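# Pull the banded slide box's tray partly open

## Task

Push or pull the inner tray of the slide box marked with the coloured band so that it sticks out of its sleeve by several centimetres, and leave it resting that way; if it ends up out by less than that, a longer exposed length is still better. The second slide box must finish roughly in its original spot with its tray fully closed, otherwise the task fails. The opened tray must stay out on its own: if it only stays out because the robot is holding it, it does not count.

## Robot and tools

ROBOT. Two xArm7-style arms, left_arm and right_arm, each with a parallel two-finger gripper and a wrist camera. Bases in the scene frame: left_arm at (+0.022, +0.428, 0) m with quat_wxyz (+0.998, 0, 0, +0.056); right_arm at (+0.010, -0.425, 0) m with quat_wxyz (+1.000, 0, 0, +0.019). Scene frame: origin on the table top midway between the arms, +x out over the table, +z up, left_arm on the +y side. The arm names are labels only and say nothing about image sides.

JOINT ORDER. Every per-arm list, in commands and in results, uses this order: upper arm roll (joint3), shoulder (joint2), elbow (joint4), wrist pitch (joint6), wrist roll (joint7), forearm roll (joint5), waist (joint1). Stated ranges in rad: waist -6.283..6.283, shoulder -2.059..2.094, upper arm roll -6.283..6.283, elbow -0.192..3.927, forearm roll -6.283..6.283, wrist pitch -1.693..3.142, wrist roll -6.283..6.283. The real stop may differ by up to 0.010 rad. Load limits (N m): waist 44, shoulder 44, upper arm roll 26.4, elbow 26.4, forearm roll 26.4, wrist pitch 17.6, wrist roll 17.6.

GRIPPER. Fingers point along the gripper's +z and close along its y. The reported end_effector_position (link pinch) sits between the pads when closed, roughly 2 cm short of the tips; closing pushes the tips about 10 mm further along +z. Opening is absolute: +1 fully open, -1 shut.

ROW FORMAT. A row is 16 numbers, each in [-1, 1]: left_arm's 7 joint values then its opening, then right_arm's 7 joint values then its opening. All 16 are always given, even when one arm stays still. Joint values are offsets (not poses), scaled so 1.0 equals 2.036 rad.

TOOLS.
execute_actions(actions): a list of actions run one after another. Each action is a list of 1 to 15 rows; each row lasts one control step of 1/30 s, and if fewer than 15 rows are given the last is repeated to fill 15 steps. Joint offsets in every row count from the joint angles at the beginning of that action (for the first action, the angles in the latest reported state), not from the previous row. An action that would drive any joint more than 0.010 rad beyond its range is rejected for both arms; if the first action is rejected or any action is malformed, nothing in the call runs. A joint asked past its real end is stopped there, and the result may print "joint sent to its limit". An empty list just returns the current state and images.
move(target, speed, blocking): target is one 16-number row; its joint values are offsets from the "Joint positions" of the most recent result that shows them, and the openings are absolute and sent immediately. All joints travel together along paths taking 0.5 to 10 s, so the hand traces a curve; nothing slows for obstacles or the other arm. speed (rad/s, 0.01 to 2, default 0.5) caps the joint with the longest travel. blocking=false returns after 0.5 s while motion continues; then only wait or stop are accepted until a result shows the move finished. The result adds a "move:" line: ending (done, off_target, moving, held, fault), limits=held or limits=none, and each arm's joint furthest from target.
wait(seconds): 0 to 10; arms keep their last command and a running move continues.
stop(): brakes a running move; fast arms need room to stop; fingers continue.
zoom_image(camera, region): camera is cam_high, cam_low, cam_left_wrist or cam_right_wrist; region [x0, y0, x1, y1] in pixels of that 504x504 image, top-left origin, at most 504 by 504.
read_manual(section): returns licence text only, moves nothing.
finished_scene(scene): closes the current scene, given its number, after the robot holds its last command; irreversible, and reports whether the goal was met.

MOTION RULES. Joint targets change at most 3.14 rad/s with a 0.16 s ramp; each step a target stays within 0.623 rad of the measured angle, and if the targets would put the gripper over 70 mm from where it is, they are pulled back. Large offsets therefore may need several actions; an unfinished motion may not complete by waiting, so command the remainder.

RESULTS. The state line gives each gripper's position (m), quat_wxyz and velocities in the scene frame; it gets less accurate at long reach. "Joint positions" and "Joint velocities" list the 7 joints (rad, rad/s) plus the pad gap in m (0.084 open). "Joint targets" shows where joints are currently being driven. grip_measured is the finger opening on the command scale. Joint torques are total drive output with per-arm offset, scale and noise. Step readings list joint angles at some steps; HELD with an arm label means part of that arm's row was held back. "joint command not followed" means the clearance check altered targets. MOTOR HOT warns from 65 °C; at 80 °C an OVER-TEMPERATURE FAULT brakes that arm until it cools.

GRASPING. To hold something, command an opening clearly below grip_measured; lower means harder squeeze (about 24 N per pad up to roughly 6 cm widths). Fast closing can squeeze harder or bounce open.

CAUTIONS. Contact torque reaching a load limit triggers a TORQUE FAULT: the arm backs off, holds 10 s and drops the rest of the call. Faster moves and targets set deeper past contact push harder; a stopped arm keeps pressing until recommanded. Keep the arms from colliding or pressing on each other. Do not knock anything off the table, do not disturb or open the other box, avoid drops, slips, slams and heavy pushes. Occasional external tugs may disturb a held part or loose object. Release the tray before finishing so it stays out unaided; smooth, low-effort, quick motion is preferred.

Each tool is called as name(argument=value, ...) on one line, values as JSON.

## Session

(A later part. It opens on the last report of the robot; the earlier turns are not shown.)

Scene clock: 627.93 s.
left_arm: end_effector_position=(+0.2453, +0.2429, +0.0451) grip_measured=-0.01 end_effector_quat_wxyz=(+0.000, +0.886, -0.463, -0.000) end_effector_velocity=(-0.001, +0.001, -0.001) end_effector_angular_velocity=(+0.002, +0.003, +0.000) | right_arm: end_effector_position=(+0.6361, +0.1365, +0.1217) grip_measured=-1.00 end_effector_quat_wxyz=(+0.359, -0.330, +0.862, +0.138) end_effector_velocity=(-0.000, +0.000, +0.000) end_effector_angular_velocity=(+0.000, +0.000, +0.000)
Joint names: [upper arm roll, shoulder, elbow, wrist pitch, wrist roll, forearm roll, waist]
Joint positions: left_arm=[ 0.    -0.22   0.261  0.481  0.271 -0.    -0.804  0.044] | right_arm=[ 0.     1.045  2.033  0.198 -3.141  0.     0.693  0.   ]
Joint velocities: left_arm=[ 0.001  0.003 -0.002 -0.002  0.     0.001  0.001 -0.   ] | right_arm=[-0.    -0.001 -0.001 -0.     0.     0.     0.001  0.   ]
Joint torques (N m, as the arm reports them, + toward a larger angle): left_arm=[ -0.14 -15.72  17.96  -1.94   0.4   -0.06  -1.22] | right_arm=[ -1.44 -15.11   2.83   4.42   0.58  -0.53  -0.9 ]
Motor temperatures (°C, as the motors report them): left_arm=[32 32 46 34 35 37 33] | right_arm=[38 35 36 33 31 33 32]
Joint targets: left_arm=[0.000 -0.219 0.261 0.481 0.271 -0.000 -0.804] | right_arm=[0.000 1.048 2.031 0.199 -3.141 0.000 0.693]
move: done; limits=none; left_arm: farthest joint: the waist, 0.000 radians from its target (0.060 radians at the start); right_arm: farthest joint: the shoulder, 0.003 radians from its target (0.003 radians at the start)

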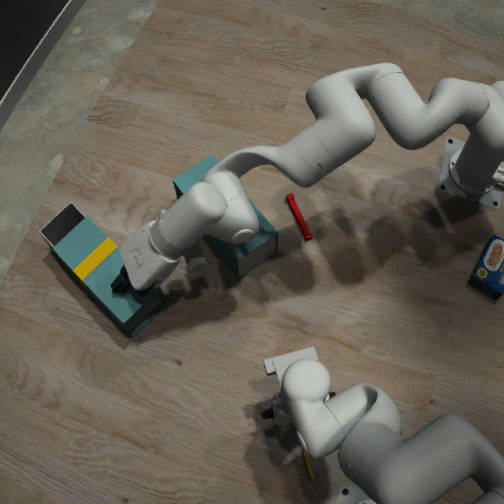

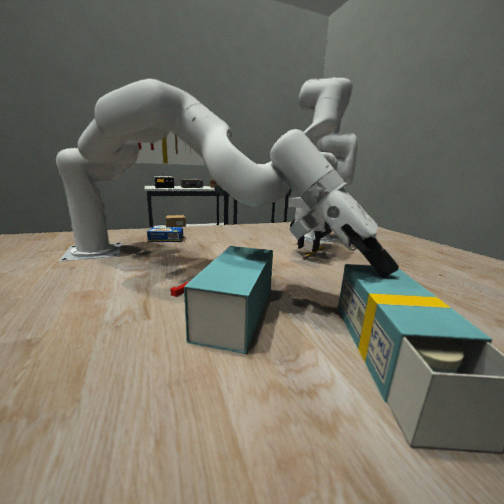

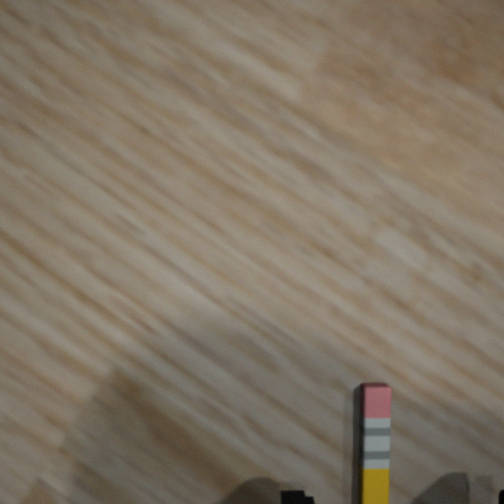

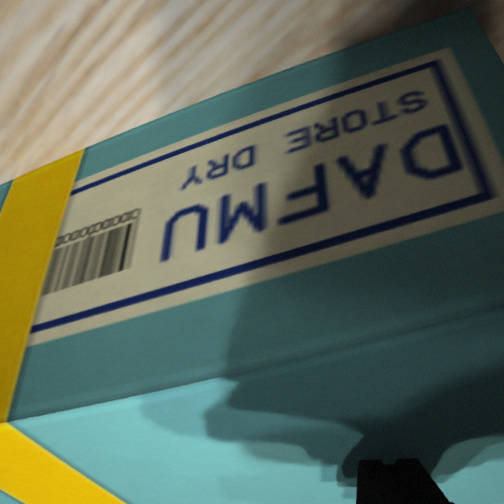

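move(target=[0, 0.0498, -0.0031, -0.0528, 0, 0, 0, 0.0, 0, 0.0015, -0.001, 0.0005, 0, 0, 0, -1], speed=0.3)

Scene clock: 633.60 s.
left_arm: end_effector_position=(+0.2454, +0.2428, +0.0221) grip_measured=-0.01 end_effector_quat_wxyz=(+0.000, +0.886, -0.463, +0.000) end_effector_velocity=(-0.000, -0.000, -0.000) end_effector_angular_velocity=(+0.000, +0.001, -0.000) | right_arm: end_effector_position=(+0.6361, +0.1365, +0.1216) grip_measured=-1.00 end_effector_quat_wxyz=(+0.359, -0.330, +0.862, +0.138) end_effector_velocity=(+0.000, -0.000, +0.000) end_effector_angular_velocity=(+0.000, -0.000, -0.000)
Joint names: [upper arm roll, shoulder, elbow, wrist pitch, wrist roll, forearm roll, waist]
Joint positions: left_arm=[ 0.    -0.119  0.255  0.374  0.271 -0.    -0.804  0.044] | right_arm=[ 0.     1.045  2.033  0.198 -3.141  0.     0.693  0.   ]
Joint velocities: left_arm=[-0.     0.002 -0.    -0.001 -0.001 -0.001 -0.001 -0.   ] | right_arm=[-0. -0.  0.  0.  0.  0. -0.  0.]
Joint torques (N m, as the arm reports them, + toward a larger angle): left_arm=[ -0.23 -17.31  16.4   -1.91   0.37  -0.15  -1.01] | right_arm=[ -1.38 -15.44   2.97   4.62   0.73  -0.39  -0.61]
Motor temperatures (°C, as the motors report them): left_arm=[32 33 46 34 35 37 33] | right_arm=[38 35 36 33 31 33 32]
Joint targets: left_arm=[0.000 -0.119 0.255 0.373 0.271 -0.000 -0.804] | right_arm=[0.000 1.048 2.031 0.199 -3.141 0.000 0.693]
move: done; limits=none; left_arm: farthest joint: the waist, 0.000 radians from its target (0.000 radians at the start); right_arm: farthest joint: the shoulder, 0.003 radians from its target (0.003 radians at the start)

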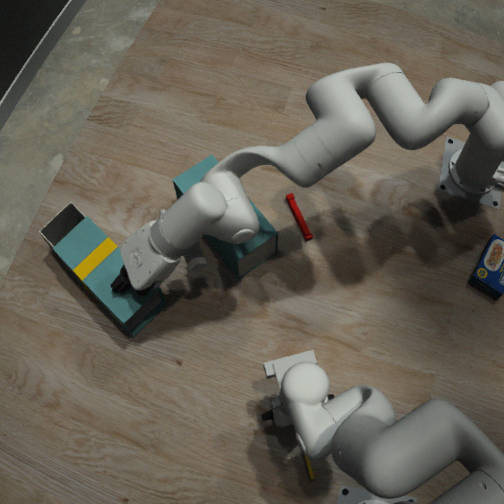

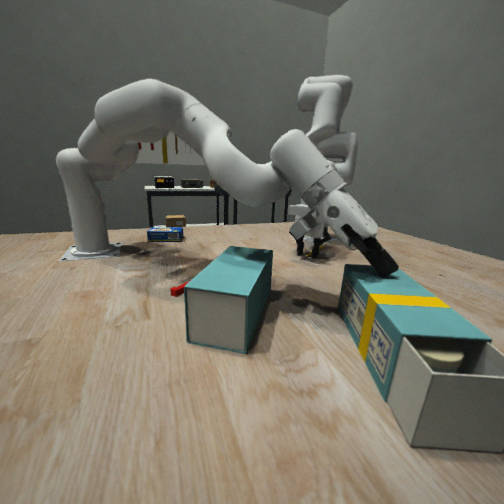

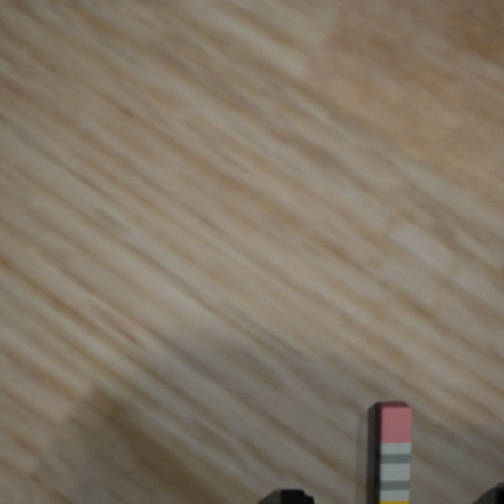

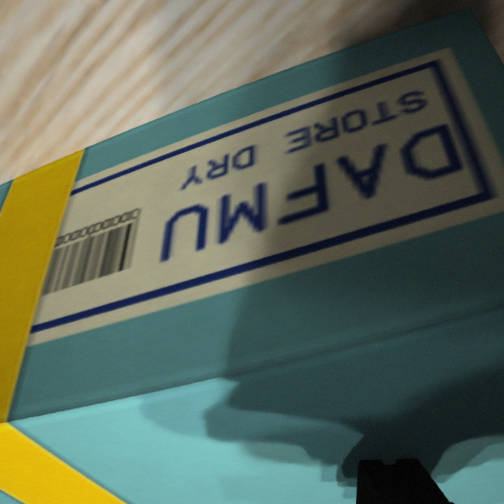

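execute_actions(actions=[[[0,0,0,0,0,0,0,-0.15,0,0.0015,-0.001,0.0005,0,0,0,-1],[0,0,0,0,0,0,0,-0.15,0,0.0015,-0.001,0.0005,0,0,0,-1],[0,0,0,0,0,0,0,-0.3,0,0.0015,-0.001,0.0005,0,0,0,-1],[0,0,0,0,0,0,0,-0.3,0,0.0015,-0.001,0.0005,0,0,0,-1],[0,0,0,0,0,0,0,-0.45,0,0.0015,-0.001,0.0005,0,0,0,-1],[0,0,0,0,0,0,0,-0.45,0,0.0015,-0.001,0.0005,0,0,0,-1],[0,0,0,0,0,0,0,-0.6,0,0.0015,-0.001,0.0005,0,0,0,-1],[0,0,0,0,0,0,0,-0.6,0,0.0015,-0.001,0.0005,0,0,0,-1],[0,0,0,0,0,0,0,-0.7,0,0.0015,-0.001,0.0005,0,0,0,-1],[0,0,0,0,0,0,0,-0.75,0,0.0015,-0.001,0.0005,0,0,0,-1],[0,0,0,0,0,0,0,-0.8,0,0.0015,-0.001,0.0005,0,0,0,-1],[0,0,0,0,0,0,0,-0.85,0,0.0015,-0.001,0.0005,0,0,0,-1],[0,0,0,0,0,0,0,-0.9,0,0.0015,-0.001,0.0005,0,0,0,-1],[0,0,0,0,0,0,0,-0.95,0,0.0015,-0.001,0.0005,0,0,0,-1],[0,0,0,0,0,0,0,-1,0,0.0015,-0.001,0.0005,0,0,0,-1]],[[0,0,0,0,0,0,0,-1,0,0.0015,-0.001,0.0005,0,0,0,-1]]])

Scene clock: 642.10 s.
left_arm: end_effector_position=(+0.2459, +0.2424, +0.0225) grip_measured=-0.85 end_effector_quat_wxyz=(+0.000, +0.886, -0.463, +0.001) end_effector_velocity=(+0.000, -0.000, -0.000) end_effector_angular_velocity=(-0.000, -0.000, +0.000) | right_arm: end_effector_position=(+0.6361, +0.1365, +0.1216) grip_measured=-1.00 end_effector_quat_wxyz=(+0.359, -0.330, +0.862, +0.138) end_effector_velocity=(+0.000, -0.000, +0.001) end_effector_angular_velocity=(+0.001, -0.000, -0.000)
Joint names: [upper arm roll, shoulder, elbow, wrist pitch, wrist roll, forearm roll, waist]
Joint positions: left_arm=[ 0.    -0.119  0.256  0.373  0.271 -0.    -0.804  0.007] | right_arm=[ 0.     1.045  2.033  0.198 -3.141  0.     0.693  0.   ]
Joint velocities: left_arm=[-0.     0.001  0.    -0.001 -0.001 -0.    -0.    -0.   ] | right_arm=[-0.    -0.001  0.     0.     0.     0.    -0.     0.   ]
Joint torques (N m, as the arm reports them, + toward a larger angle): left_arm=[ -0.43 -13.95  13.18  -1.24   0.32  -0.15  -1.6 ] | right_arm=[ -1.45 -15.63   3.04   4.64   0.81  -0.28  -0.75]
Motor temperatures (°C, as the motors report them): left_arm=[32 33 45 34 35 37 33] | right_arm=[38 35 36 33 31 33 32]
Joint targets: left_arm=[0.000 -0.119 0.256 0.373 0.271 -0.000 -0.804] | right_arm=[0.000 1.048 2.031 0.199 -3.141 0.000 0.693]
Step readings (joint positions; steps 1 to 15: 1st action; 16 to 30: 2nd action):
0: left_arm=[0.000 -0.119 0.255 0.373 0.271 -0.000 -0.804] | right_arm=[0.000 1.045 2.033 0.198 -3.141 0.000 0.693]
1: left_arm=[0.000 -0.119 0.255 0.373 0.271 -0.000 -0.804] | right_arm=[0.000 1.045 2.033 0.198 -3.141 0.000 0.693]
2: left_arm=[0.000 -0.119 0.255 0.374 0.271 -0.000 -0.804] | right_arm=[0.000 1.045 2.033 0.198 -3.141 0.000 0.693]
4: left_arm=[0.000 -0.119 0.255 0.373 0.271 -0.000 -0.804] | right_arm=[0.000 1.045 2.033 0.198 -3.141 0.000 0.693]
8: left_arm=[0.000 -0.120 0.256 0.373 0.271 -0.000 -0.804] | right_arm=[0.000 1.045 2.033 0.198 -3.141 0.000 0.693]
15: left_arm=[0.000 -0.119 0.256 0.373 0.271 -0.000 -0.804] | right_arm=[0.000 1.045 2.033 0.198 -3.141 0.000 0.693]
16: left_arm=[0.000 -0.119 0.256 0.373 0.271 -0.000 -0.804] | right_arm=[0.000 1.045 2.033 0.198 -3.141 0.000 0.693]
17: left_arm=[0.000 -0.119 0.256 0.373 0.271 -0.000 -0.804] | right_arm=[0.000 1.045 2.033 0.198 -3.141 0.000 0.693]
19: left_arm=[0.000 -0.119 0.256 0.373 0.271 -0.000 -0.804] | right_arm=[0.000 1.045 2.033 0.198 -3.141 0.000 0.693]
23: left_arm=[0.000 -0.119 0.256 0.373 0.271 -0.000 -0.804] | right_arm=[0.000 1.045 2.033 0.198 -3.141 0.000 0.693]
30: Joint positions above

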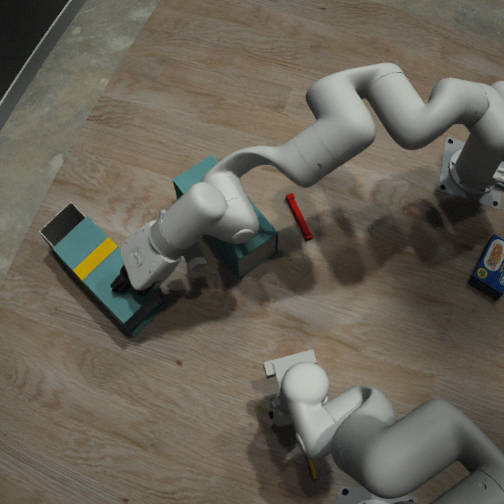

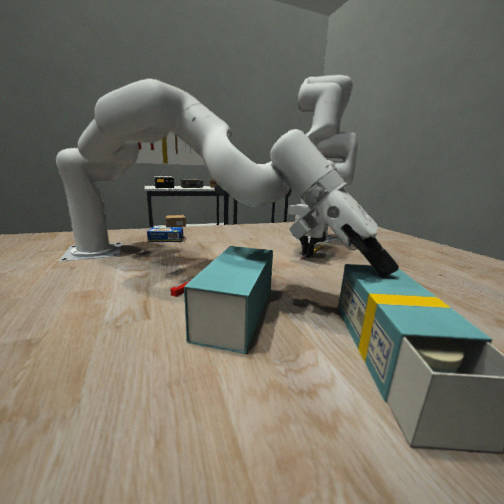

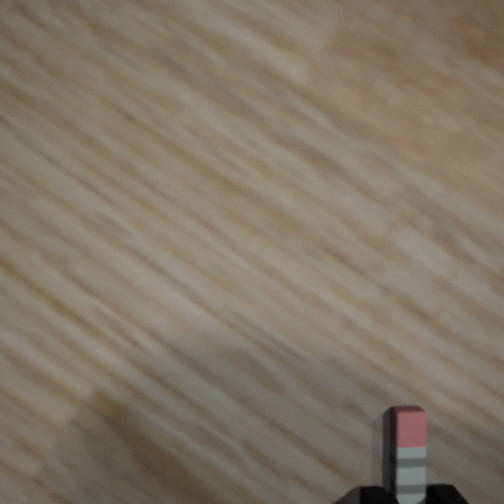

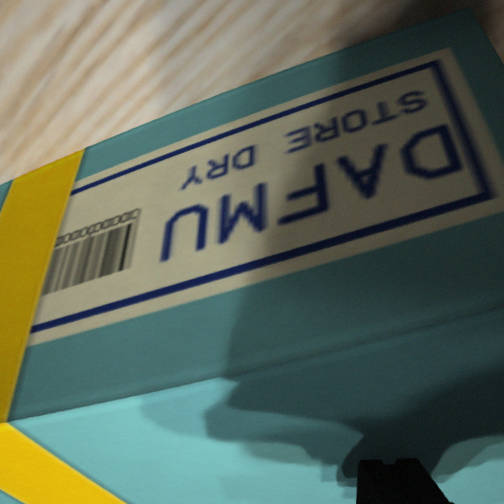

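move(target=[0, -0.0077, 0.1325, 0.1412, 0.7367, 0, 0.0609, -1, 0, 0.0015, -0.001, 0.0005, 0, 0, 0, -1], speed=1.0)

Scene clock: 764.27 s.
left_arm: end_effector_position=(+0.3249, +0.2346, +0.0899) grip_measured=-0.85 end_effector_quat_wxyz=(-0.000, -0.391, +0.920, +0.000) end_effector_velocity=(-0.000, -0.000, -0.000) end_effector_angular_velocity=(-0.000, +0.000, -0.003) | right_arm: end_effector_position=(+0.6361, +0.1365, +0.1216) grip_measured=-1.00 end_effector_quat_wxyz=(+0.359, -0.330, +0.862, +0.138) end_effector_velocity=(+0.001, -0.000, +0.001) end_effector_angular_velocity=(+0.002, -0.001, -0.001)
Joint names: [upper arm roll, shoulder, elbow, wrist pitch, wrist roll, forearm roll, waist]
Joint positions: left_arm=[ 0.    -0.135  0.525  0.661  1.77  -0.    -0.681  0.007] | right_arm=[ 0.     1.045  2.033  0.198 -3.141  0.     0.693  0.   ]
Joint velocities: left_arm=[-0.     0.     0.     0.     0.002 -0.    -0.001 -0.   ] | right_arm=[-0.    -0.001  0.002  0.     0.001 -0.    -0.001  0.   ]
Joint torques (N m, as the arm reports them, + toward a larger angle): left_arm=[ -0.18 -20.87  20.61  -1.81   0.36  -0.29  -1.3 ] | right_arm=[ -1.34 -15.3    2.78   4.43   0.57  -0.23  -0.82]
Motor temperatures (°C, as the motors report them): left_arm=[32 33 42 33 35 37 33] | right_arm=[38 36 36 34 31 33 32]
Joint targets: left_arm=[0.000 -0.135 0.525 0.661 1.770 -0.000 -0.680] | right_arm=[0.000 1.048 2.031 0.199 -3.141 0.000 0.693]
move: done; limits=none; left_arm: farthest joint: the waist, 0.001 radians from its target (0.124 radians at the start); right_arm: farthest joint: the shoulder, 0.003 radians from its target (0.003 radians at the start)

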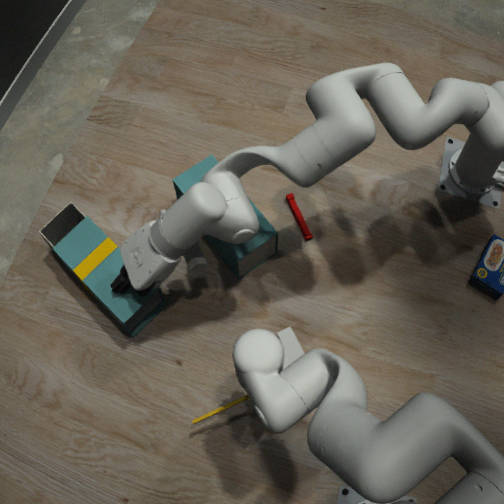

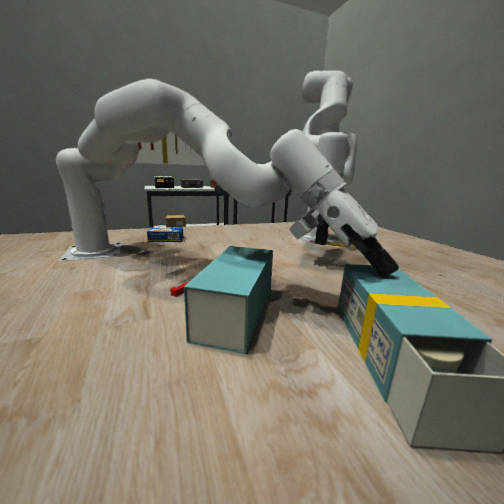

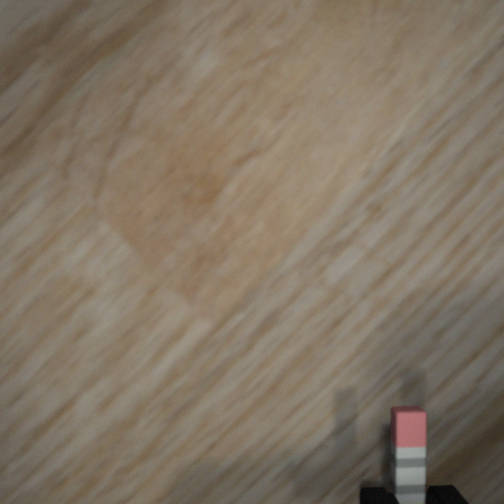

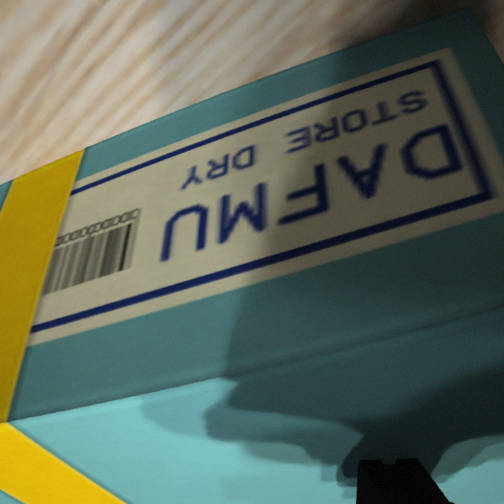

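move(target=[0, 0.1694, 0.0669, -0.2316, 0.7318, 0, 0.0825, -1, 0, 0.0015, -0.001, 0.0005, 0, 0, 0, -1], speed=1.0)

Scene clock: 780.03 s.
left_arm: end_effector_position=(+0.4547, +0.2449, +0.0452) grip_measured=-0.85 end_effector_quat_wxyz=(+0.130, +0.254, +0.958, -0.018) end_effector_velocity=(+0.001, +0.000, -0.000) end_effector_angular_velocity=(-0.000, -0.001, -0.000) | right_arm: end_effector_position=(+0.6361, +0.1365, +0.1216) grip_measured=-1.00 end_effector_quat_wxyz=(+0.359, -0.330, +0.862, +0.138) end_effector_velocity=(-0.001, +0.001, +0.001) end_effector_angular_velocity=(+0.001, -0.000, +0.001)
Joint names: [upper arm roll, shoulder, elbow, wrist pitch, wrist roll, forearm roll, waist]
Joint positions: left_arm=[-0.     0.21   0.661  0.189  3.26  -0.    -0.513  0.007] | right_arm=[ 0.     1.045  2.033  0.198 -3.141  0.     0.693  0.   ]
Joint velocities: left_arm=[ 0.     0.001  0.001 -0.002  0.002 -0.     0.001 -0.   ] | right_arm=[ 0.    -0.001 -0.    -0.     0.    -0.     0.001  0.   ]
Joint torques (N m, as the arm reports them, + toward a larger angle): left_arm=[ -0.28 -30.23  18.15  -2.22   0.35  -0.08  -1.19] | right_arm=[ -1.21 -15.45   2.84   4.56   0.63  -0.54  -0.84]
Motor temperatures (°C, as the motors report them): left_arm=[32 33 44 33 35 37 33] | right_arm=[38 36 36 34 31 33 32]
Joint targets: left_arm=[0.000 0.210 0.661 0.189 3.260 -0.000 -0.513] | right_arm=[0.000 1.048 2.031 0.199 -3.141 0.000 0.693]
move: done; limits=none; left_arm: farthest joint: the waist, 0.000 radians from its target (0.167 radians at the start); right_arm: farthest joint: the shoulder, 0.003 radians from its target (0.003 radians at the start)

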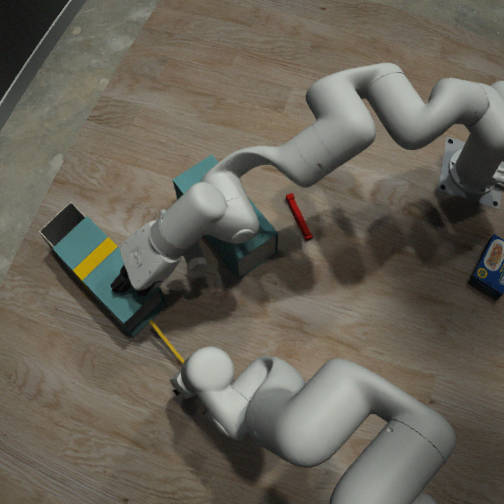

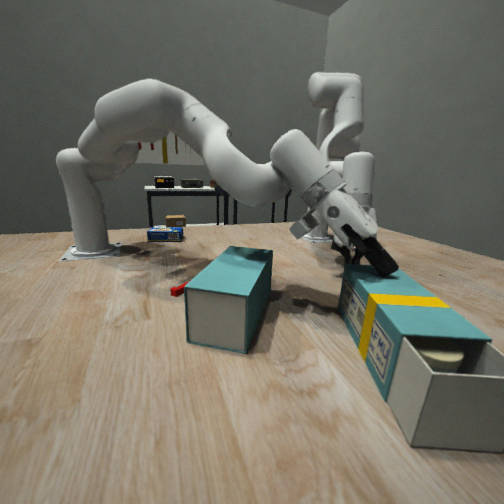

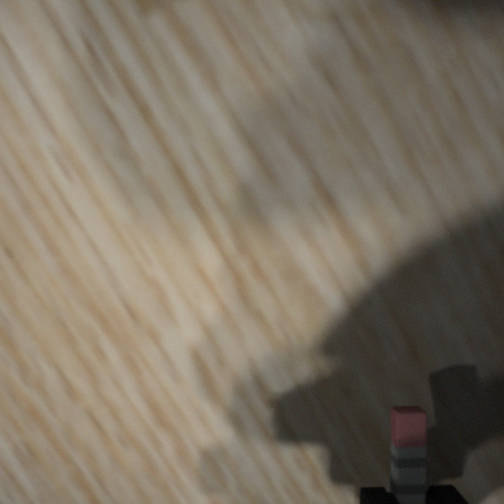

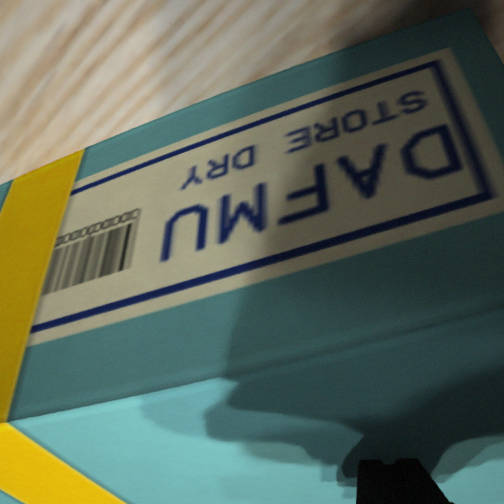

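zoom_image(camera="cam_high", region=[30, 190, 260, 420])

Region (30, 190, 260, 420) of cam_high's 504x504 image, scaled by 2.191, with more detail than that image has.

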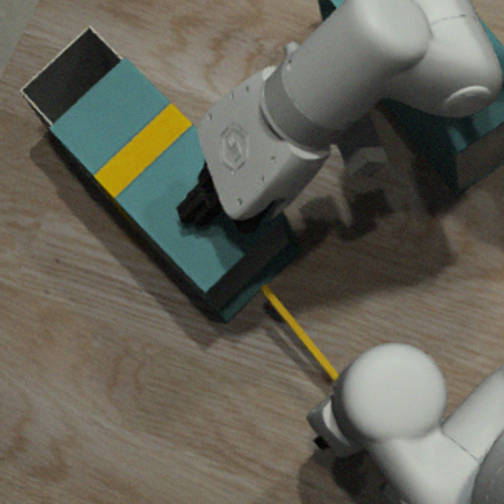

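move(target=[0, 0.0763, 0.1204, 0.0442, 0, 0, 0, -1, 0, 0.0015, -0.001, 0.0005, 0, 0, 0, -1], speed=0.25)

zoom_image(camera="cam_high", region=[30, 190, 260, 420])

Scene clock: 802.57 s.
left_arm: end_effector_position=(+0.5144, +0.2196, +0.0452) grip_measured=-0.85 end_effector_quat_wxyz=(+0.129, +0.254, +0.958, -0.018) end_effector_velocity=(+0.001, -0.000, +0.001) end_effector_angular_velocity=(-0.001, -0.000, +0.003) | right_arm: end_effector_position=(+0.6361, +0.1365, +0.1216) grip_measured=-1.00 end_effector_quat_wxyz=(+0.359, -0.330, +0.862, +0.138) end_effector_velocity=(+0.000, -0.000, +0.000) end_effector_angular_velocity=(+0.000, -0.000, -0.000)
Joint names: [upper arm roll, shoulder, elbow, wrist pitch, wrist roll, forearm roll, waist]
Joint positions: left_arm=[-0.     0.365  0.906  0.279  3.26  -0.    -0.513  0.007] | right_arm=[ 0.     1.045  2.033  0.198 -3.141  0.     0.693  0.   ]
Joint velocities: left_arm=[ 0.     0.     0.003  0.002 -0.002 -0.001  0.    -0.   ] | right_arm=[-0.     0.001  0.002  0.001  0.    -0.    -0.     0.   ]
Joint torques (N m, as the arm reports them, + toward a larger angle): left_arm=[ -0.49 -36.38  19.46  -2.24   0.3   -0.17  -1.38] | right_arm=[ -1.33 -15.62   2.92   4.56   0.75  -0.61  -0.97]
Motor temperatures (°C, as the motors report them): left_arm=[32 34 44 34 35 37 33] | right_arm=[38 36 36 34 31 33 32]
Joint targets: left_arm=[-0.000 0.365 0.906 0.279 3.260 -0.000 -0.513] | right_arm=[0.000 1.048 2.031 0.199 -3.141 0.000 0.693]
move: done; limits=none; left_arm: farthest joint: the shoulder, 0.001 radians from its target (0.155 radians at the start); right_arm: farthest joint: the shoulder, 0.003 radians from its target (0.003 radians at the start)

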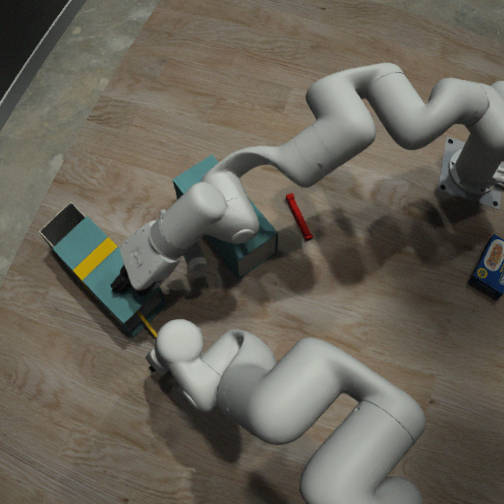

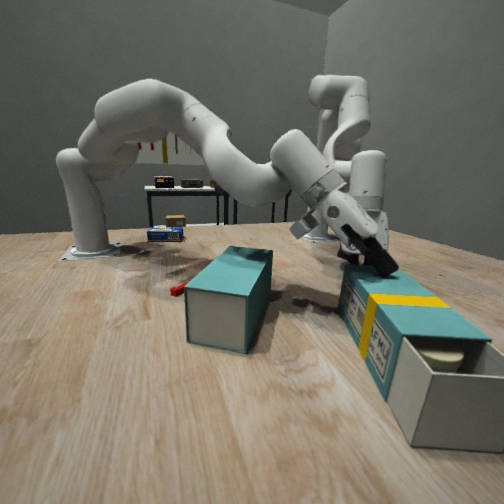

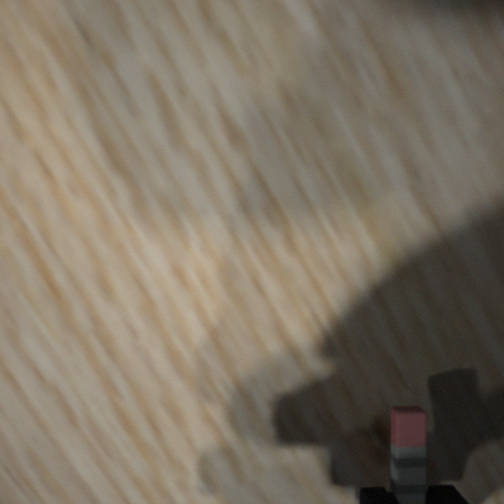

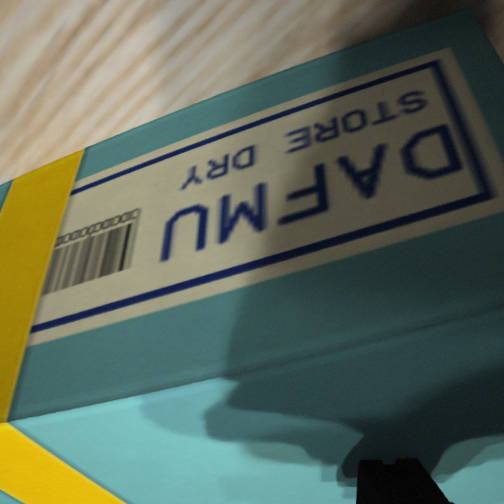

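Region (30, 190, 260, 420) of cam_high's 504x504 image, scaled by 2.191, with more detail than that image has.

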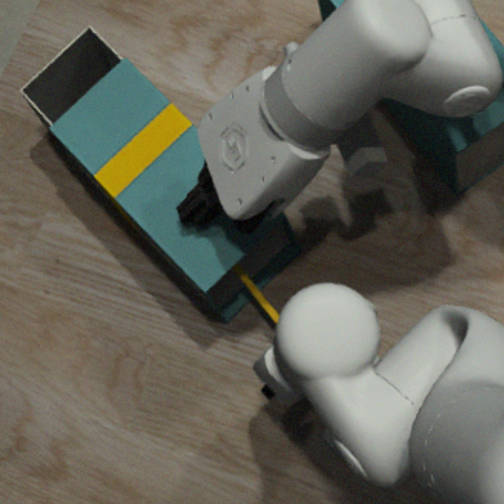

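execute_actions(actions=[[[0,0.0012,0.0019,0.0008,0,0,0,-1,0,0.0015,-0.001,0.0005,0,0,0,-1],[0,0.0023,0.0038,0.0015,0,0,0,-1,0,0.0015,-0.001,0.0005,0,0,0,-1],[0,0.0035,0.0058,0.0023,0,0,0,-1,0,0.0015,-0.001,0.0005,0,0,0,-1],[0,0.0046,0.0077,0.0031,0,0,0,-1,0,0.0015,-0.001,0.0005,0,0,0,-1],[0,0.0058,0.0096,0.0039,0,0,0,-1,0,0.0015,-0.001,0.0005,0,0,0,-1],[0,0.007,0.0115,0.0046,0,0,0,-1,0,0.0015,-0.001,0.0005,0,0,0,-1],[0,0.0081,0.0134,0.0054,0,0,0,-1,0,0.0015,-0.001,0.0005,0,0,0,-1],[0,0.0093,0.0154,0.0062,0,0,0,-1,0,0.0015,-0.001,0.0005,0,0,0,-1],[0,0.0104,0.0173,0.0069,0,0,0,-1,0,0.0015,-0.001,0.0005,0,0,0,-1],[0,0.0116,0.0192,0.0077,0,0,0,-1,0,0.0015,-0.001,0.0005,0,0,0,-1],[0,0.0128,0.0211,0.0085,0,0,0,-1,0,0.0015,-0.001,0.0005,0,0,0,-1],[0,0.0139,0.023,0.0092,0,0,0,-1,0,0.0015,-0.001,0.0005,0,0,0,-1],[0,0.0151,0.025,0.01,0,0,0,-1,0,0.0015,-0.001,0.0005,0,0,0,-1],[0,0.0162,0.0269,0.0108,0,0,0,-1,0,0.0015,-0.001,0.0005,0,0,0,-1],[0,0.0174,0.0288,0.0116,0,0,0,-1,0,0.0015,-0.001,0.0005,0,0,0,-1]],[[0,0.0012,0.0019,0.0008,0,0,0,-1,0,0.0015,-0.001,0.0005,0,0,0,-1],[0,0.0023,0.0038,0.0015,0,0,0,-1,0,0.0015,-0.001,0.0005,0,0,0,-1],[0,0.0035,0.0058,0.0023,0,0,0,-1,0,0.0015,-0.001,0.0005,0,0,0,-1],[0,0.0046,0.0077,0.0031,0,0,0,-1,0,0.0015,-0.001,0.0005,0,0,0,-1],[0,0.0058,0.0096,0.0039,0,0,0,-1,0,0.0015,-0.001,0.0005,0,0,0,-1],[0,0.007,0.0115,0.0046,0,0,0,-1,0,0.0015,-0.001,0.0005,0,0,0,-1],[0,0.0081,0.0134,0.0054,0,0,0,-1,0,0.0015,-0.001,0.0005,0,0,0,-1],[0,0.0093,0.0154,0.0062,0,0,0,-1,0,0.0015,-0.001,0.0005,0,0,0,-1],[0,0.0104,0.0173,0.0069,0,0,0,-1,0,0.0015,-0.001,0.0005,0,0,0,-1],[0,0.0116,0.0192,0.0077,0,0,0,-1,0,0.0015,-0.001,0.0005,0,0,0,-1],[0,0.0128,0.0211,0.0085,0,0,0,-1,0,0.0015,-0.001,0.0005,0,0,0,-1],[0,0.0139,0.023,0.0092,0,0,0,-1,0,0.0015,-0.001,0.0005,0,0,0,-1],[0,0.0151,0.025,0.01,0,0,0,-1,0,0.0015,-0.001,0.0005,0,0,0,-1],[0,0.0162,0.0269,0.0108,0,0,0,-1,0,0.0015,-0.001,0.0005,0,0,0,-1],[0,0.0174,0.0288,0.0116,0,0,0,-1,0,0.0015,-0.001,0.0005,0,0,0,-1]]])

Scene clock: 835.37 s.
left_arm: end_effector_position=(+0.5341, +0.2113, +0.0446) grip_measured=-0.85 end_effector_quat_wxyz=(+0.128, +0.254, +0.958, -0.018) end_effector_velocity=(+0.030, -0.014, +0.004) end_effector_angular_velocity=(-0.005, -0.010, -0.002) | right_arm: end_effector_position=(+0.6361, +0.1365, +0.1216) grip_measured=-1.00 end_effector_quat_wxyz=(+0.359, -0.330, +0.862, +0.138) end_effector_velocity=(-0.001, +0.001, -0.001) end_effector_angular_velocity=(-0.001, +0.001, +0.002)
Joint names: [upper arm roll, shoulder, elbow, wrist pitch, wrist roll, forearm roll, waist]
Joint positions: left_arm=[ 0.     0.418  0.994  0.315  3.26  -0.    -0.513  0.007] | right_arm=[ 0.     1.045  2.032  0.197 -3.141  0.     0.693  0.   ]
Joint velocities: left_arm=[-0.001  0.068  0.123  0.043 -0.     0.    -0.001  0.   ] | right_arm=[-0.     0.    -0.001  0.001 -0.    -0.     0.002  0.   ]
Joint torques (N m, as the arm reports them, + toward a larger angle): left_arm=[ -0.66 -40.39  23.12  -3.21   0.33  -0.12  -1.46] | right_arm=[ -1.2  -15.32   2.66   4.43   0.61  -0.58  -0.96]
Motor temperatures (°C, as the motors report them): left_arm=[32 35 45 34 35 37 33] | right_arm=[38 36 36 34 31 33 32]
Joint targets: left_arm=[-0.000 0.427 1.009 0.321 3.260 -0.000 -0.513] | right_arm=[0.000 1.048 2.030 0.199 -3.141 0.000 0.693]
Step readings (joint positions; steps 1 to 15: 1st action; 16 to 30: 2nd action):
0: left_arm=[-0.000 0.365 0.906 0.279 3.260 -0.000 -0.513] | right_arm=[0.000 1.045 2.033 0.198 -3.141 0.000 0.693]
1: left_arm=[-0.000 0.365 0.906 0.279 3.260 -0.000 -0.513] | right_arm=[0.000 1.045 2.033 0.198 -3.141 0.000 0.693]
2: left_arm=[-0.000 0.365 0.907 0.280 3.260 -0.000 -0.513] | right_arm=[0.000 1.045 2.033 0.198 -3.141 0.000 0.693]
4: left_arm=[-0.000 0.367 0.910 0.281 3.260 -0.000 -0.513] | right_arm=[0.000 1.045 2.033 0.198 -3.141 0.000 0.693]
8: left_arm=[-0.000 0.375 0.923 0.286 3.260 -0.000 -0.513] | right_arm=[0.000 1.045 2.032 0.198 -3.141 0.000 0.693]
15: left_arm=[-0.000 0.391 0.950 0.297 3.260 -0.000 -0.513] | right_arm=[0.000 1.045 2.032 0.198 -3.141 0.000 0.693]
16: left_arm=[-0.000 0.394 0.954 0.298 3.260 -0.000 -0.513] | right_arm=[0.000 1.045 2.032 0.198 -3.141 0.000 0.693]
17: left_arm=[-0.000 0.395 0.957 0.299 3.260 -0.000 -0.513] | right_arm=[0.000 1.045 2.032 0.198 -3.141 0.000 0.693]
19: left_arm=[-0.000 0.396 0.958 0.300 3.260 -0.000 -0.513] | right_arm=[0.000 1.045 2.032 0.197 -3.141 0.000 0.693]
23: left_arm=[-0.000 0.402 0.966 0.305 3.260 -0.000 -0.513] | right_arm=[0.000 1.045 2.032 0.197 -3.141 0.000 0.693]
30: Joint positions above

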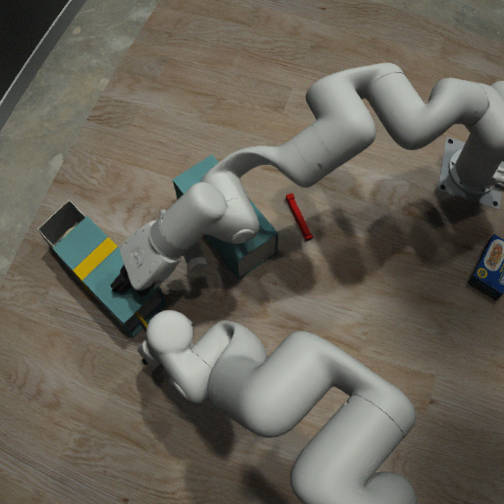

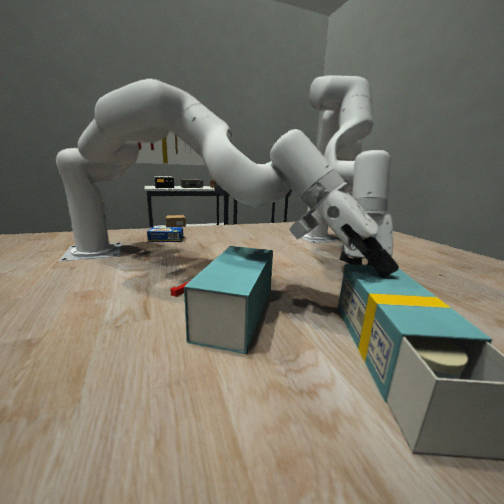

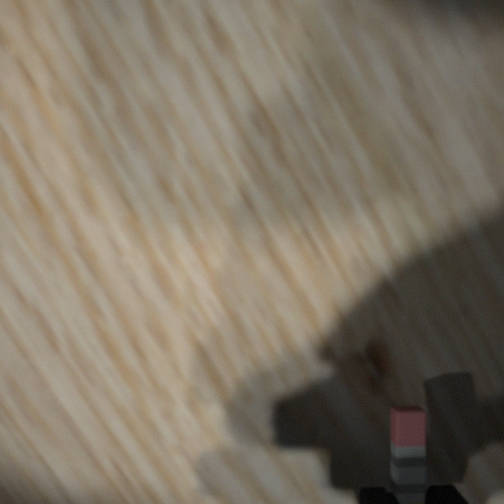

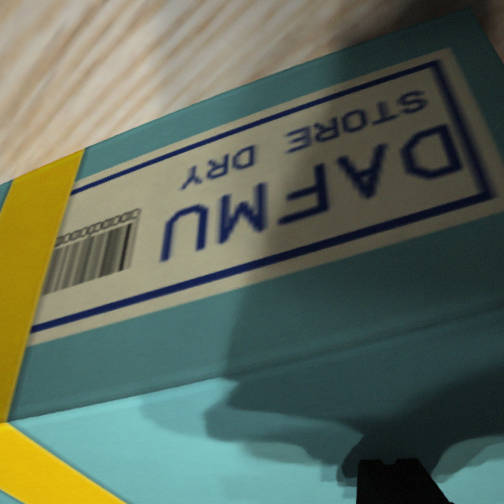

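execute_actions(actions=[[[0,0.0012,0.0019,0.0008,0,0,0,-1,0,0.0015,-0.001,0.0005,0,0,0,-1],[0,0.0023,0.0038,0.0015,0,0,0,-1,0,0.0015,-0.001,0.0005,0,0,0,-1],[0,0.0035,0.0058,0.0023,0,0,0,-1,0,0.0015,-0.001,0.0005,0,0,0,-1],[0,0.0046,0.0077,0.0031,0,0,0,-1,0,0.0015,-0.001,0.0005,0,0,0,-1],[0,0.0058,0.0096,0.0039,0,0,0,-1,0,0.0015,-0.001,0.0005,0,0,0,-1],[0,0.007,0.0115,0.0046,0,0,0,-1,0,0.0015,-0.001,0.0005,0,0,0,-1],[0,0.0081,0.0134,0.0054,0,0,0,-1,0,0.0015,-0.001,0.0005,0,0,0,-1],[0,0.0093,0.0154,0.0062,0,0,0,-1,0,0.0015,-0.001,0.0005,0,0,0,-1],[0,0.0104,0.0173,0.0069,0,0,0,-1,0,0.0015,-0.001,0.0005,0,0,0,-1],[0,0.0116,0.0192,0.0077,0,0,0,-1,0,0.0015,-0.001,0.0005,0,0,0,-1],[0,0.0128,0.0211,0.0085,0,0,0,-1,0,0.0015,-0.001,0.0005,0,0,0,-1],[0,0.0139,0.023,0.0092,0,0,0,-1,0,0.0015,-0.001,0.0005,0,0,0,-1],[0,0.0151,0.025,0.01,0,0,0,-1,0,0.0015,-0.001,0.0005,0,0,0,-1],[0,0.0162,0.0269,0.0108,0,0,0,-1,0,0.0015,-0.001,0.0005,0,0,0,-1],[0,0.0174,0.0288,0.0116,0,0,0,-1,0,0.0015,-0.001,0.0005,0,0,0,-1]],[[0,0.0012,0.0019,0.0008,0,0,0,-1,0,0.0015,-0.001,0.0005,0,0,0,-1],[0,0.0023,0.0038,0.0015,0,0,0,-1,0,0.0015,-0.001,0.0005,0,0,0,-1],[0,0.0035,0.0058,0.0023,0,0,0,-1,0,0.0015,-0.001,0.0005,0,0,0,-1],[0,0.0046,0.0077,0.0031,0,0,0,-1,0,0.0015,-0.001,0.0005,0,0,0,-1],[0,0.0058,0.0096,0.0039,0,0,0,-1,0,0.0015,-0.001,0.0005,0,0,0,-1],[0,0.007,0.0115,0.0046,0,0,0,-1,0,0.0015,-0.001,0.0005,0,0,0,-1],[0,0.0081,0.0134,0.0054,0,0,0,-1,0,0.0015,-0.001,0.0005,0,0,0,-1],[0,0.0093,0.0154,0.0062,0,0,0,-1,0,0.0015,-0.001,0.0005,0,0,0,-1],[0,0.0104,0.0173,0.0069,0,0,0,-1,0,0.0015,-0.001,0.0005,0,0,0,-1],[0,0.0116,0.0192,0.0077,0,0,0,-1,0,0.0015,-0.001,0.0005,0,0,0,-1],[0,0.0124,0.0205,0.0082,0,0,0,-1,0,0.0015,-0.001,0.0005,0,0,0,-1],[0,0.0128,0.0211,0.0085,0,0,0,-1,0,0.0015,-0.001,0.0005,0,0,0,-1],[0,0.0128,0.0211,0.0085,0,0,0,-1,0,0.0015,-0.001,0.0005,0,0,0,-1],[0,0.0128,0.0211,0.0085,0,0,0,-1,0,0.0015,-0.001,0.0005,0,0,0,-1],[0,0.0128,0.0211,0.0085,0,0,0,-1,0,0.0015,-0.001,0.0005,0,0,0,-1]]])

zoom_image(camera="cam_high", region=[20, 180, 250, 410])

Scene clock: 855.87 s.
left_arm: end_effector_position=(+0.5508, +0.2042, +0.0420) grip_measured=-0.85 end_effector_quat_wxyz=(+0.125, +0.254, +0.959, -0.018) end_effector_velocity=(+0.013, -0.012, +0.007) end_effector_angular_velocity=(-0.010, -0.016, -0.008) | right_arm: end_effector_position=(+0.6372, +0.1353, +0.1217) grip_measured=-1.00 end_effector_quat_wxyz=(+0.360, -0.329, +0.862, +0.137) end_effector_velocity=(+0.010, -0.011, -0.000) end_effector_angular_velocity=(-0.005, -0.008, -0.017)
Joint names: [upper arm roll, shoulder, elbow, wrist pitch, wrist roll, forearm roll, waist]
Joint positions: left_arm=[-0.     0.471  1.075  0.351  3.26  -0.    -0.513  0.007] | right_arm=[-0.001  1.045  2.033  0.197 -3.141  0.     0.692  0.   ]
Joint velocities: left_arm=[-0.005  0.021  0.054  0.014 -0.002  0.    -0.005 -0.   ] | right_arm=[-0.012  0.002  0.002 -0.002  0.     0.001 -0.01   0.   ]
Joint torques (N m, as the arm reports them, + toward a larger angle): left_arm=[ -0.41 -47.49  29.74  -5.27   0.15  -0.39  -1.26] | right_arm=[  0.97 -16.07   2.66   4.66   0.6   -0.41   3.05]
Motor temperatures (°C, as the motors report them): left_arm=[32 35 48 35 35 37 33] | right_arm=[38 36 36 34 31 33 32]
Joint targets: left_arm=[0.000 0.471 1.081 0.350 3.260 -0.000 -0.513] | right_arm=[0.000 1.048 2.030 0.198 -3.141 0.000 0.693]
Step readings (joint positions; steps 1 to 15: 1st action; 16 to 30: 2nd action):
0: left_arm=[-0.000 0.427 1.009 0.321 3.260 -0.000 -0.513] | right_arm=[0.000 1.045 2.032 0.197 -3.141 0.000 0.693]
1: left_arm=[-0.000 0.427 1.009 0.321 3.260 -0.000 -0.513] | right_arm=[0.000 1.045 2.032 0.197 -3.141 0.000 0.693]
2: left_arm=[-0.000 0.426 1.008 0.320 3.260 -0.000 -0.513] | right_arm=[0.000 1.045 2.032 0.197 -3.141 0.000 0.693]
4: left_arm=[-0.000 0.424 1.006 0.318 3.260 -0.000 -0.513] | right_arm=[0.000 1.045 2.032 0.197 -3.141 0.000 0.693]
8: left_arm=[-0.000 0.429 1.012 0.323 3.260 -0.000 -0.513] | right_arm=[0.000 1.045 2.032 0.197 -3.141 0.000 0.693]
15: left_arm=[0.000 0.445 1.038 0.333 3.260 -0.000 -0.513] | right_arm=[0.000 1.045 2.032 0.197 -3.141 0.000 0.693]
16: left_arm=[0.000 0.448 1.042 0.335 3.260 -0.000 -0.513] | right_arm=[0.000 1.045 2.032 0.197 -3.141 0.000 0.693]
17: left_arm=[0.000 0.449 1.044 0.335 3.260 -0.000 -0.513] | right_arm=[0.000 1.045 2.032 0.197 -3.141 0.000 0.693]
19: left_arm=[0.000 0.450 1.045 0.336 3.260 -0.000 -0.513] | right_arm=[0.000 1.045 2.032 0.197 -3.141 0.000 0.693]
23: left_arm=[0.000 0.456 1.055 0.341 3.260 -0.000 -0.513] | right_arm=[0.000 1.045 2.032 0.197 -3.141 0.000 0.693]
30: Joint positions above

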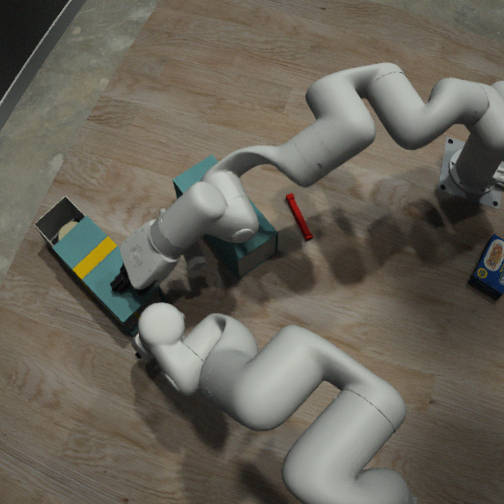

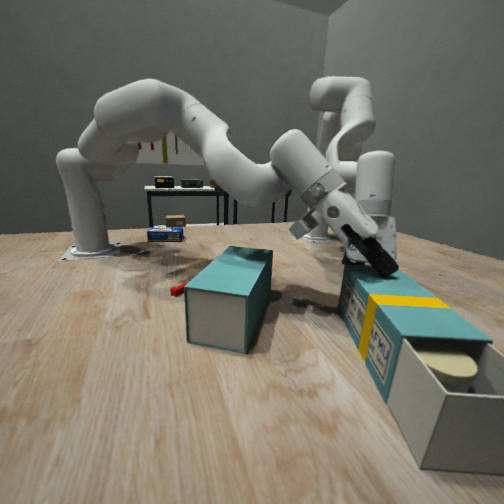

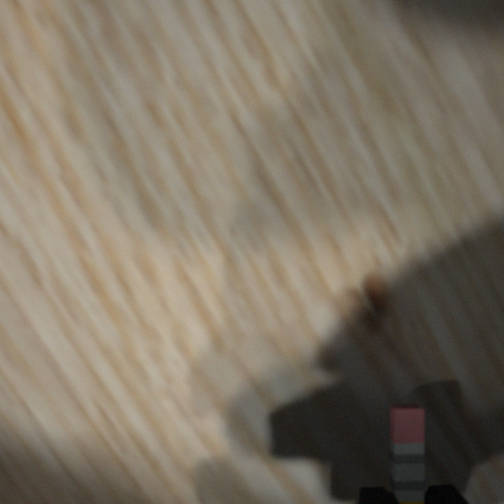

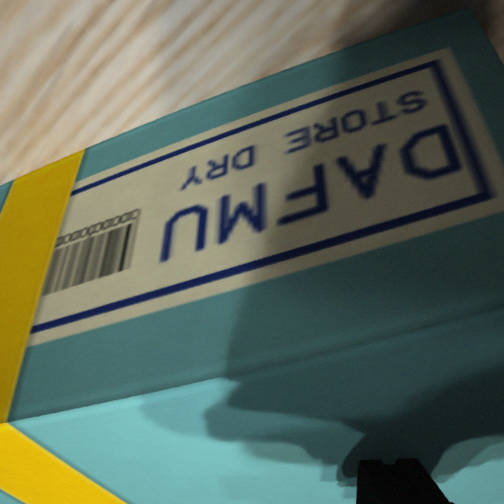

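Region (20, 180, 250, 410) of cam_high's 504x504 image, scaled by 2.191, with more detail than that image has.

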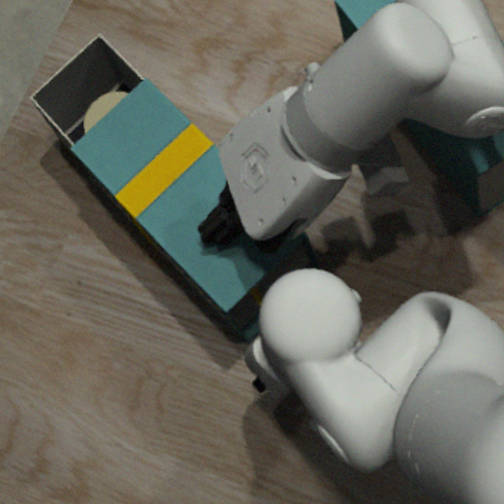

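move(target=[0, -0.128, -0.2033, -0.0796, 0, 0, 0, -1, 0, -0.03, 0, 0.03, 0, 0, 0, -1], speed=0.4)

Scene clock: 863.83 s.
left_arm: end_effector_position=(+0.4546, +0.2449, +0.0449) grip_measured=-0.85 end_effector_quat_wxyz=(+0.129, +0.254, +0.958, -0.018) end_effector_velocity=(-0.001, +0.001, -0.000) end_effector_angular_velocity=(+0.000, +0.001, +0.001) | right_arm: end_effector_position=(+0.6374, +0.1354, +0.1586) grip_measured=-1.00 end_effector_quat_wxyz=(+0.360, -0.329, +0.862, +0.137) end_effector_velocity=(-0.000, +0.001, +0.003) end_effector_angular_velocity=(+0.003, -0.003, +0.000)
Joint names: [upper arm roll, shoulder, elbow, wrist pitch, wrist roll, forearm roll, waist]
Joint positions: left_arm=[-0.     0.21   0.661  0.189  3.26  -0.    -0.513  0.007] | right_arm=[-0.001  0.984  2.032  0.258 -3.141  0.     0.692  0.   ]
Joint velocities: left_arm=[ 0.    -0.001 -0.004 -0.002 -0.     0.     0.    -0.   ] | right_arm=[-0.    -0.003  0.001 -0.     0.     0.     0.001  0.   ]
Joint torques (N m, as the arm reports them, + toward a larger angle): left_arm=[ -0.41 -30.22  18.13  -2.23   0.37  -0.11  -1.35] | right_arm=[ -1.38 -30.82  12.61  -2.74   0.71  -0.56  -1.1 ]
Motor temperatures (°C, as the motors report them): left_arm=[32 36 48 35 35 37 33] | right_arm=[38 36 37 34 31 33 32]
Joint targets: left_arm=[-0.000 0.210 0.661 0.189 3.260 -0.000 -0.513] | right_arm=[-0.001 0.984 2.033 0.258 -3.141 0.000 0.692]
move: done; limits=none; left_arm: farthest joint: the waist, 0.000 radians from its target (0.000 radians at the start); right_arm: farthest joint: the elbow, 0.001 radians from its target (0.001 radians at the start)

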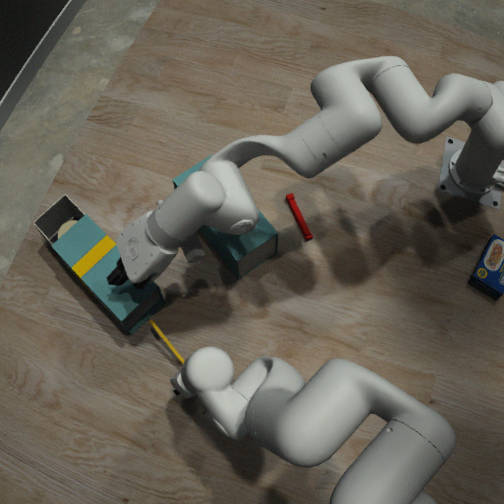

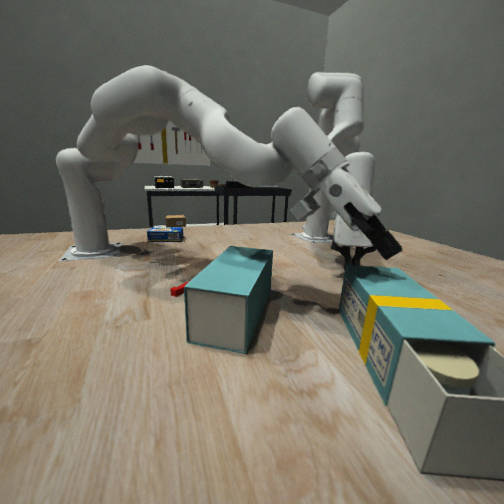

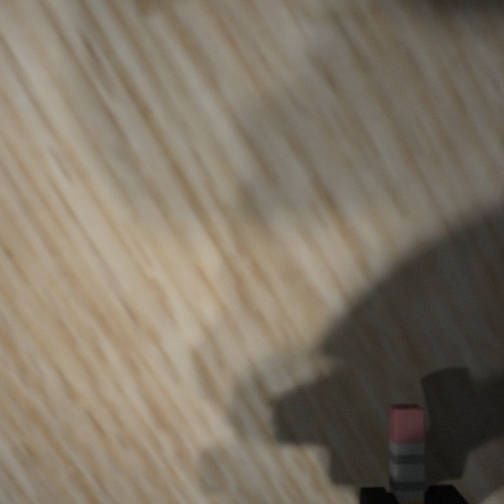

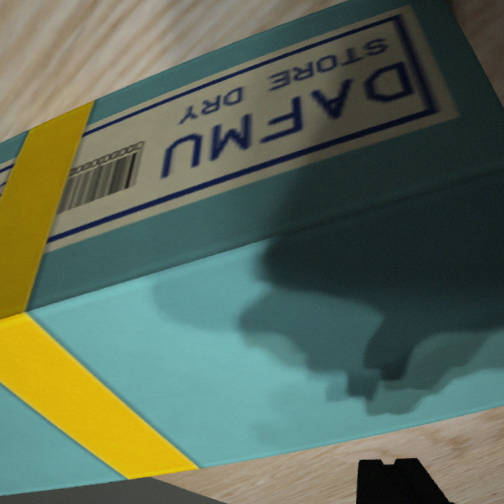

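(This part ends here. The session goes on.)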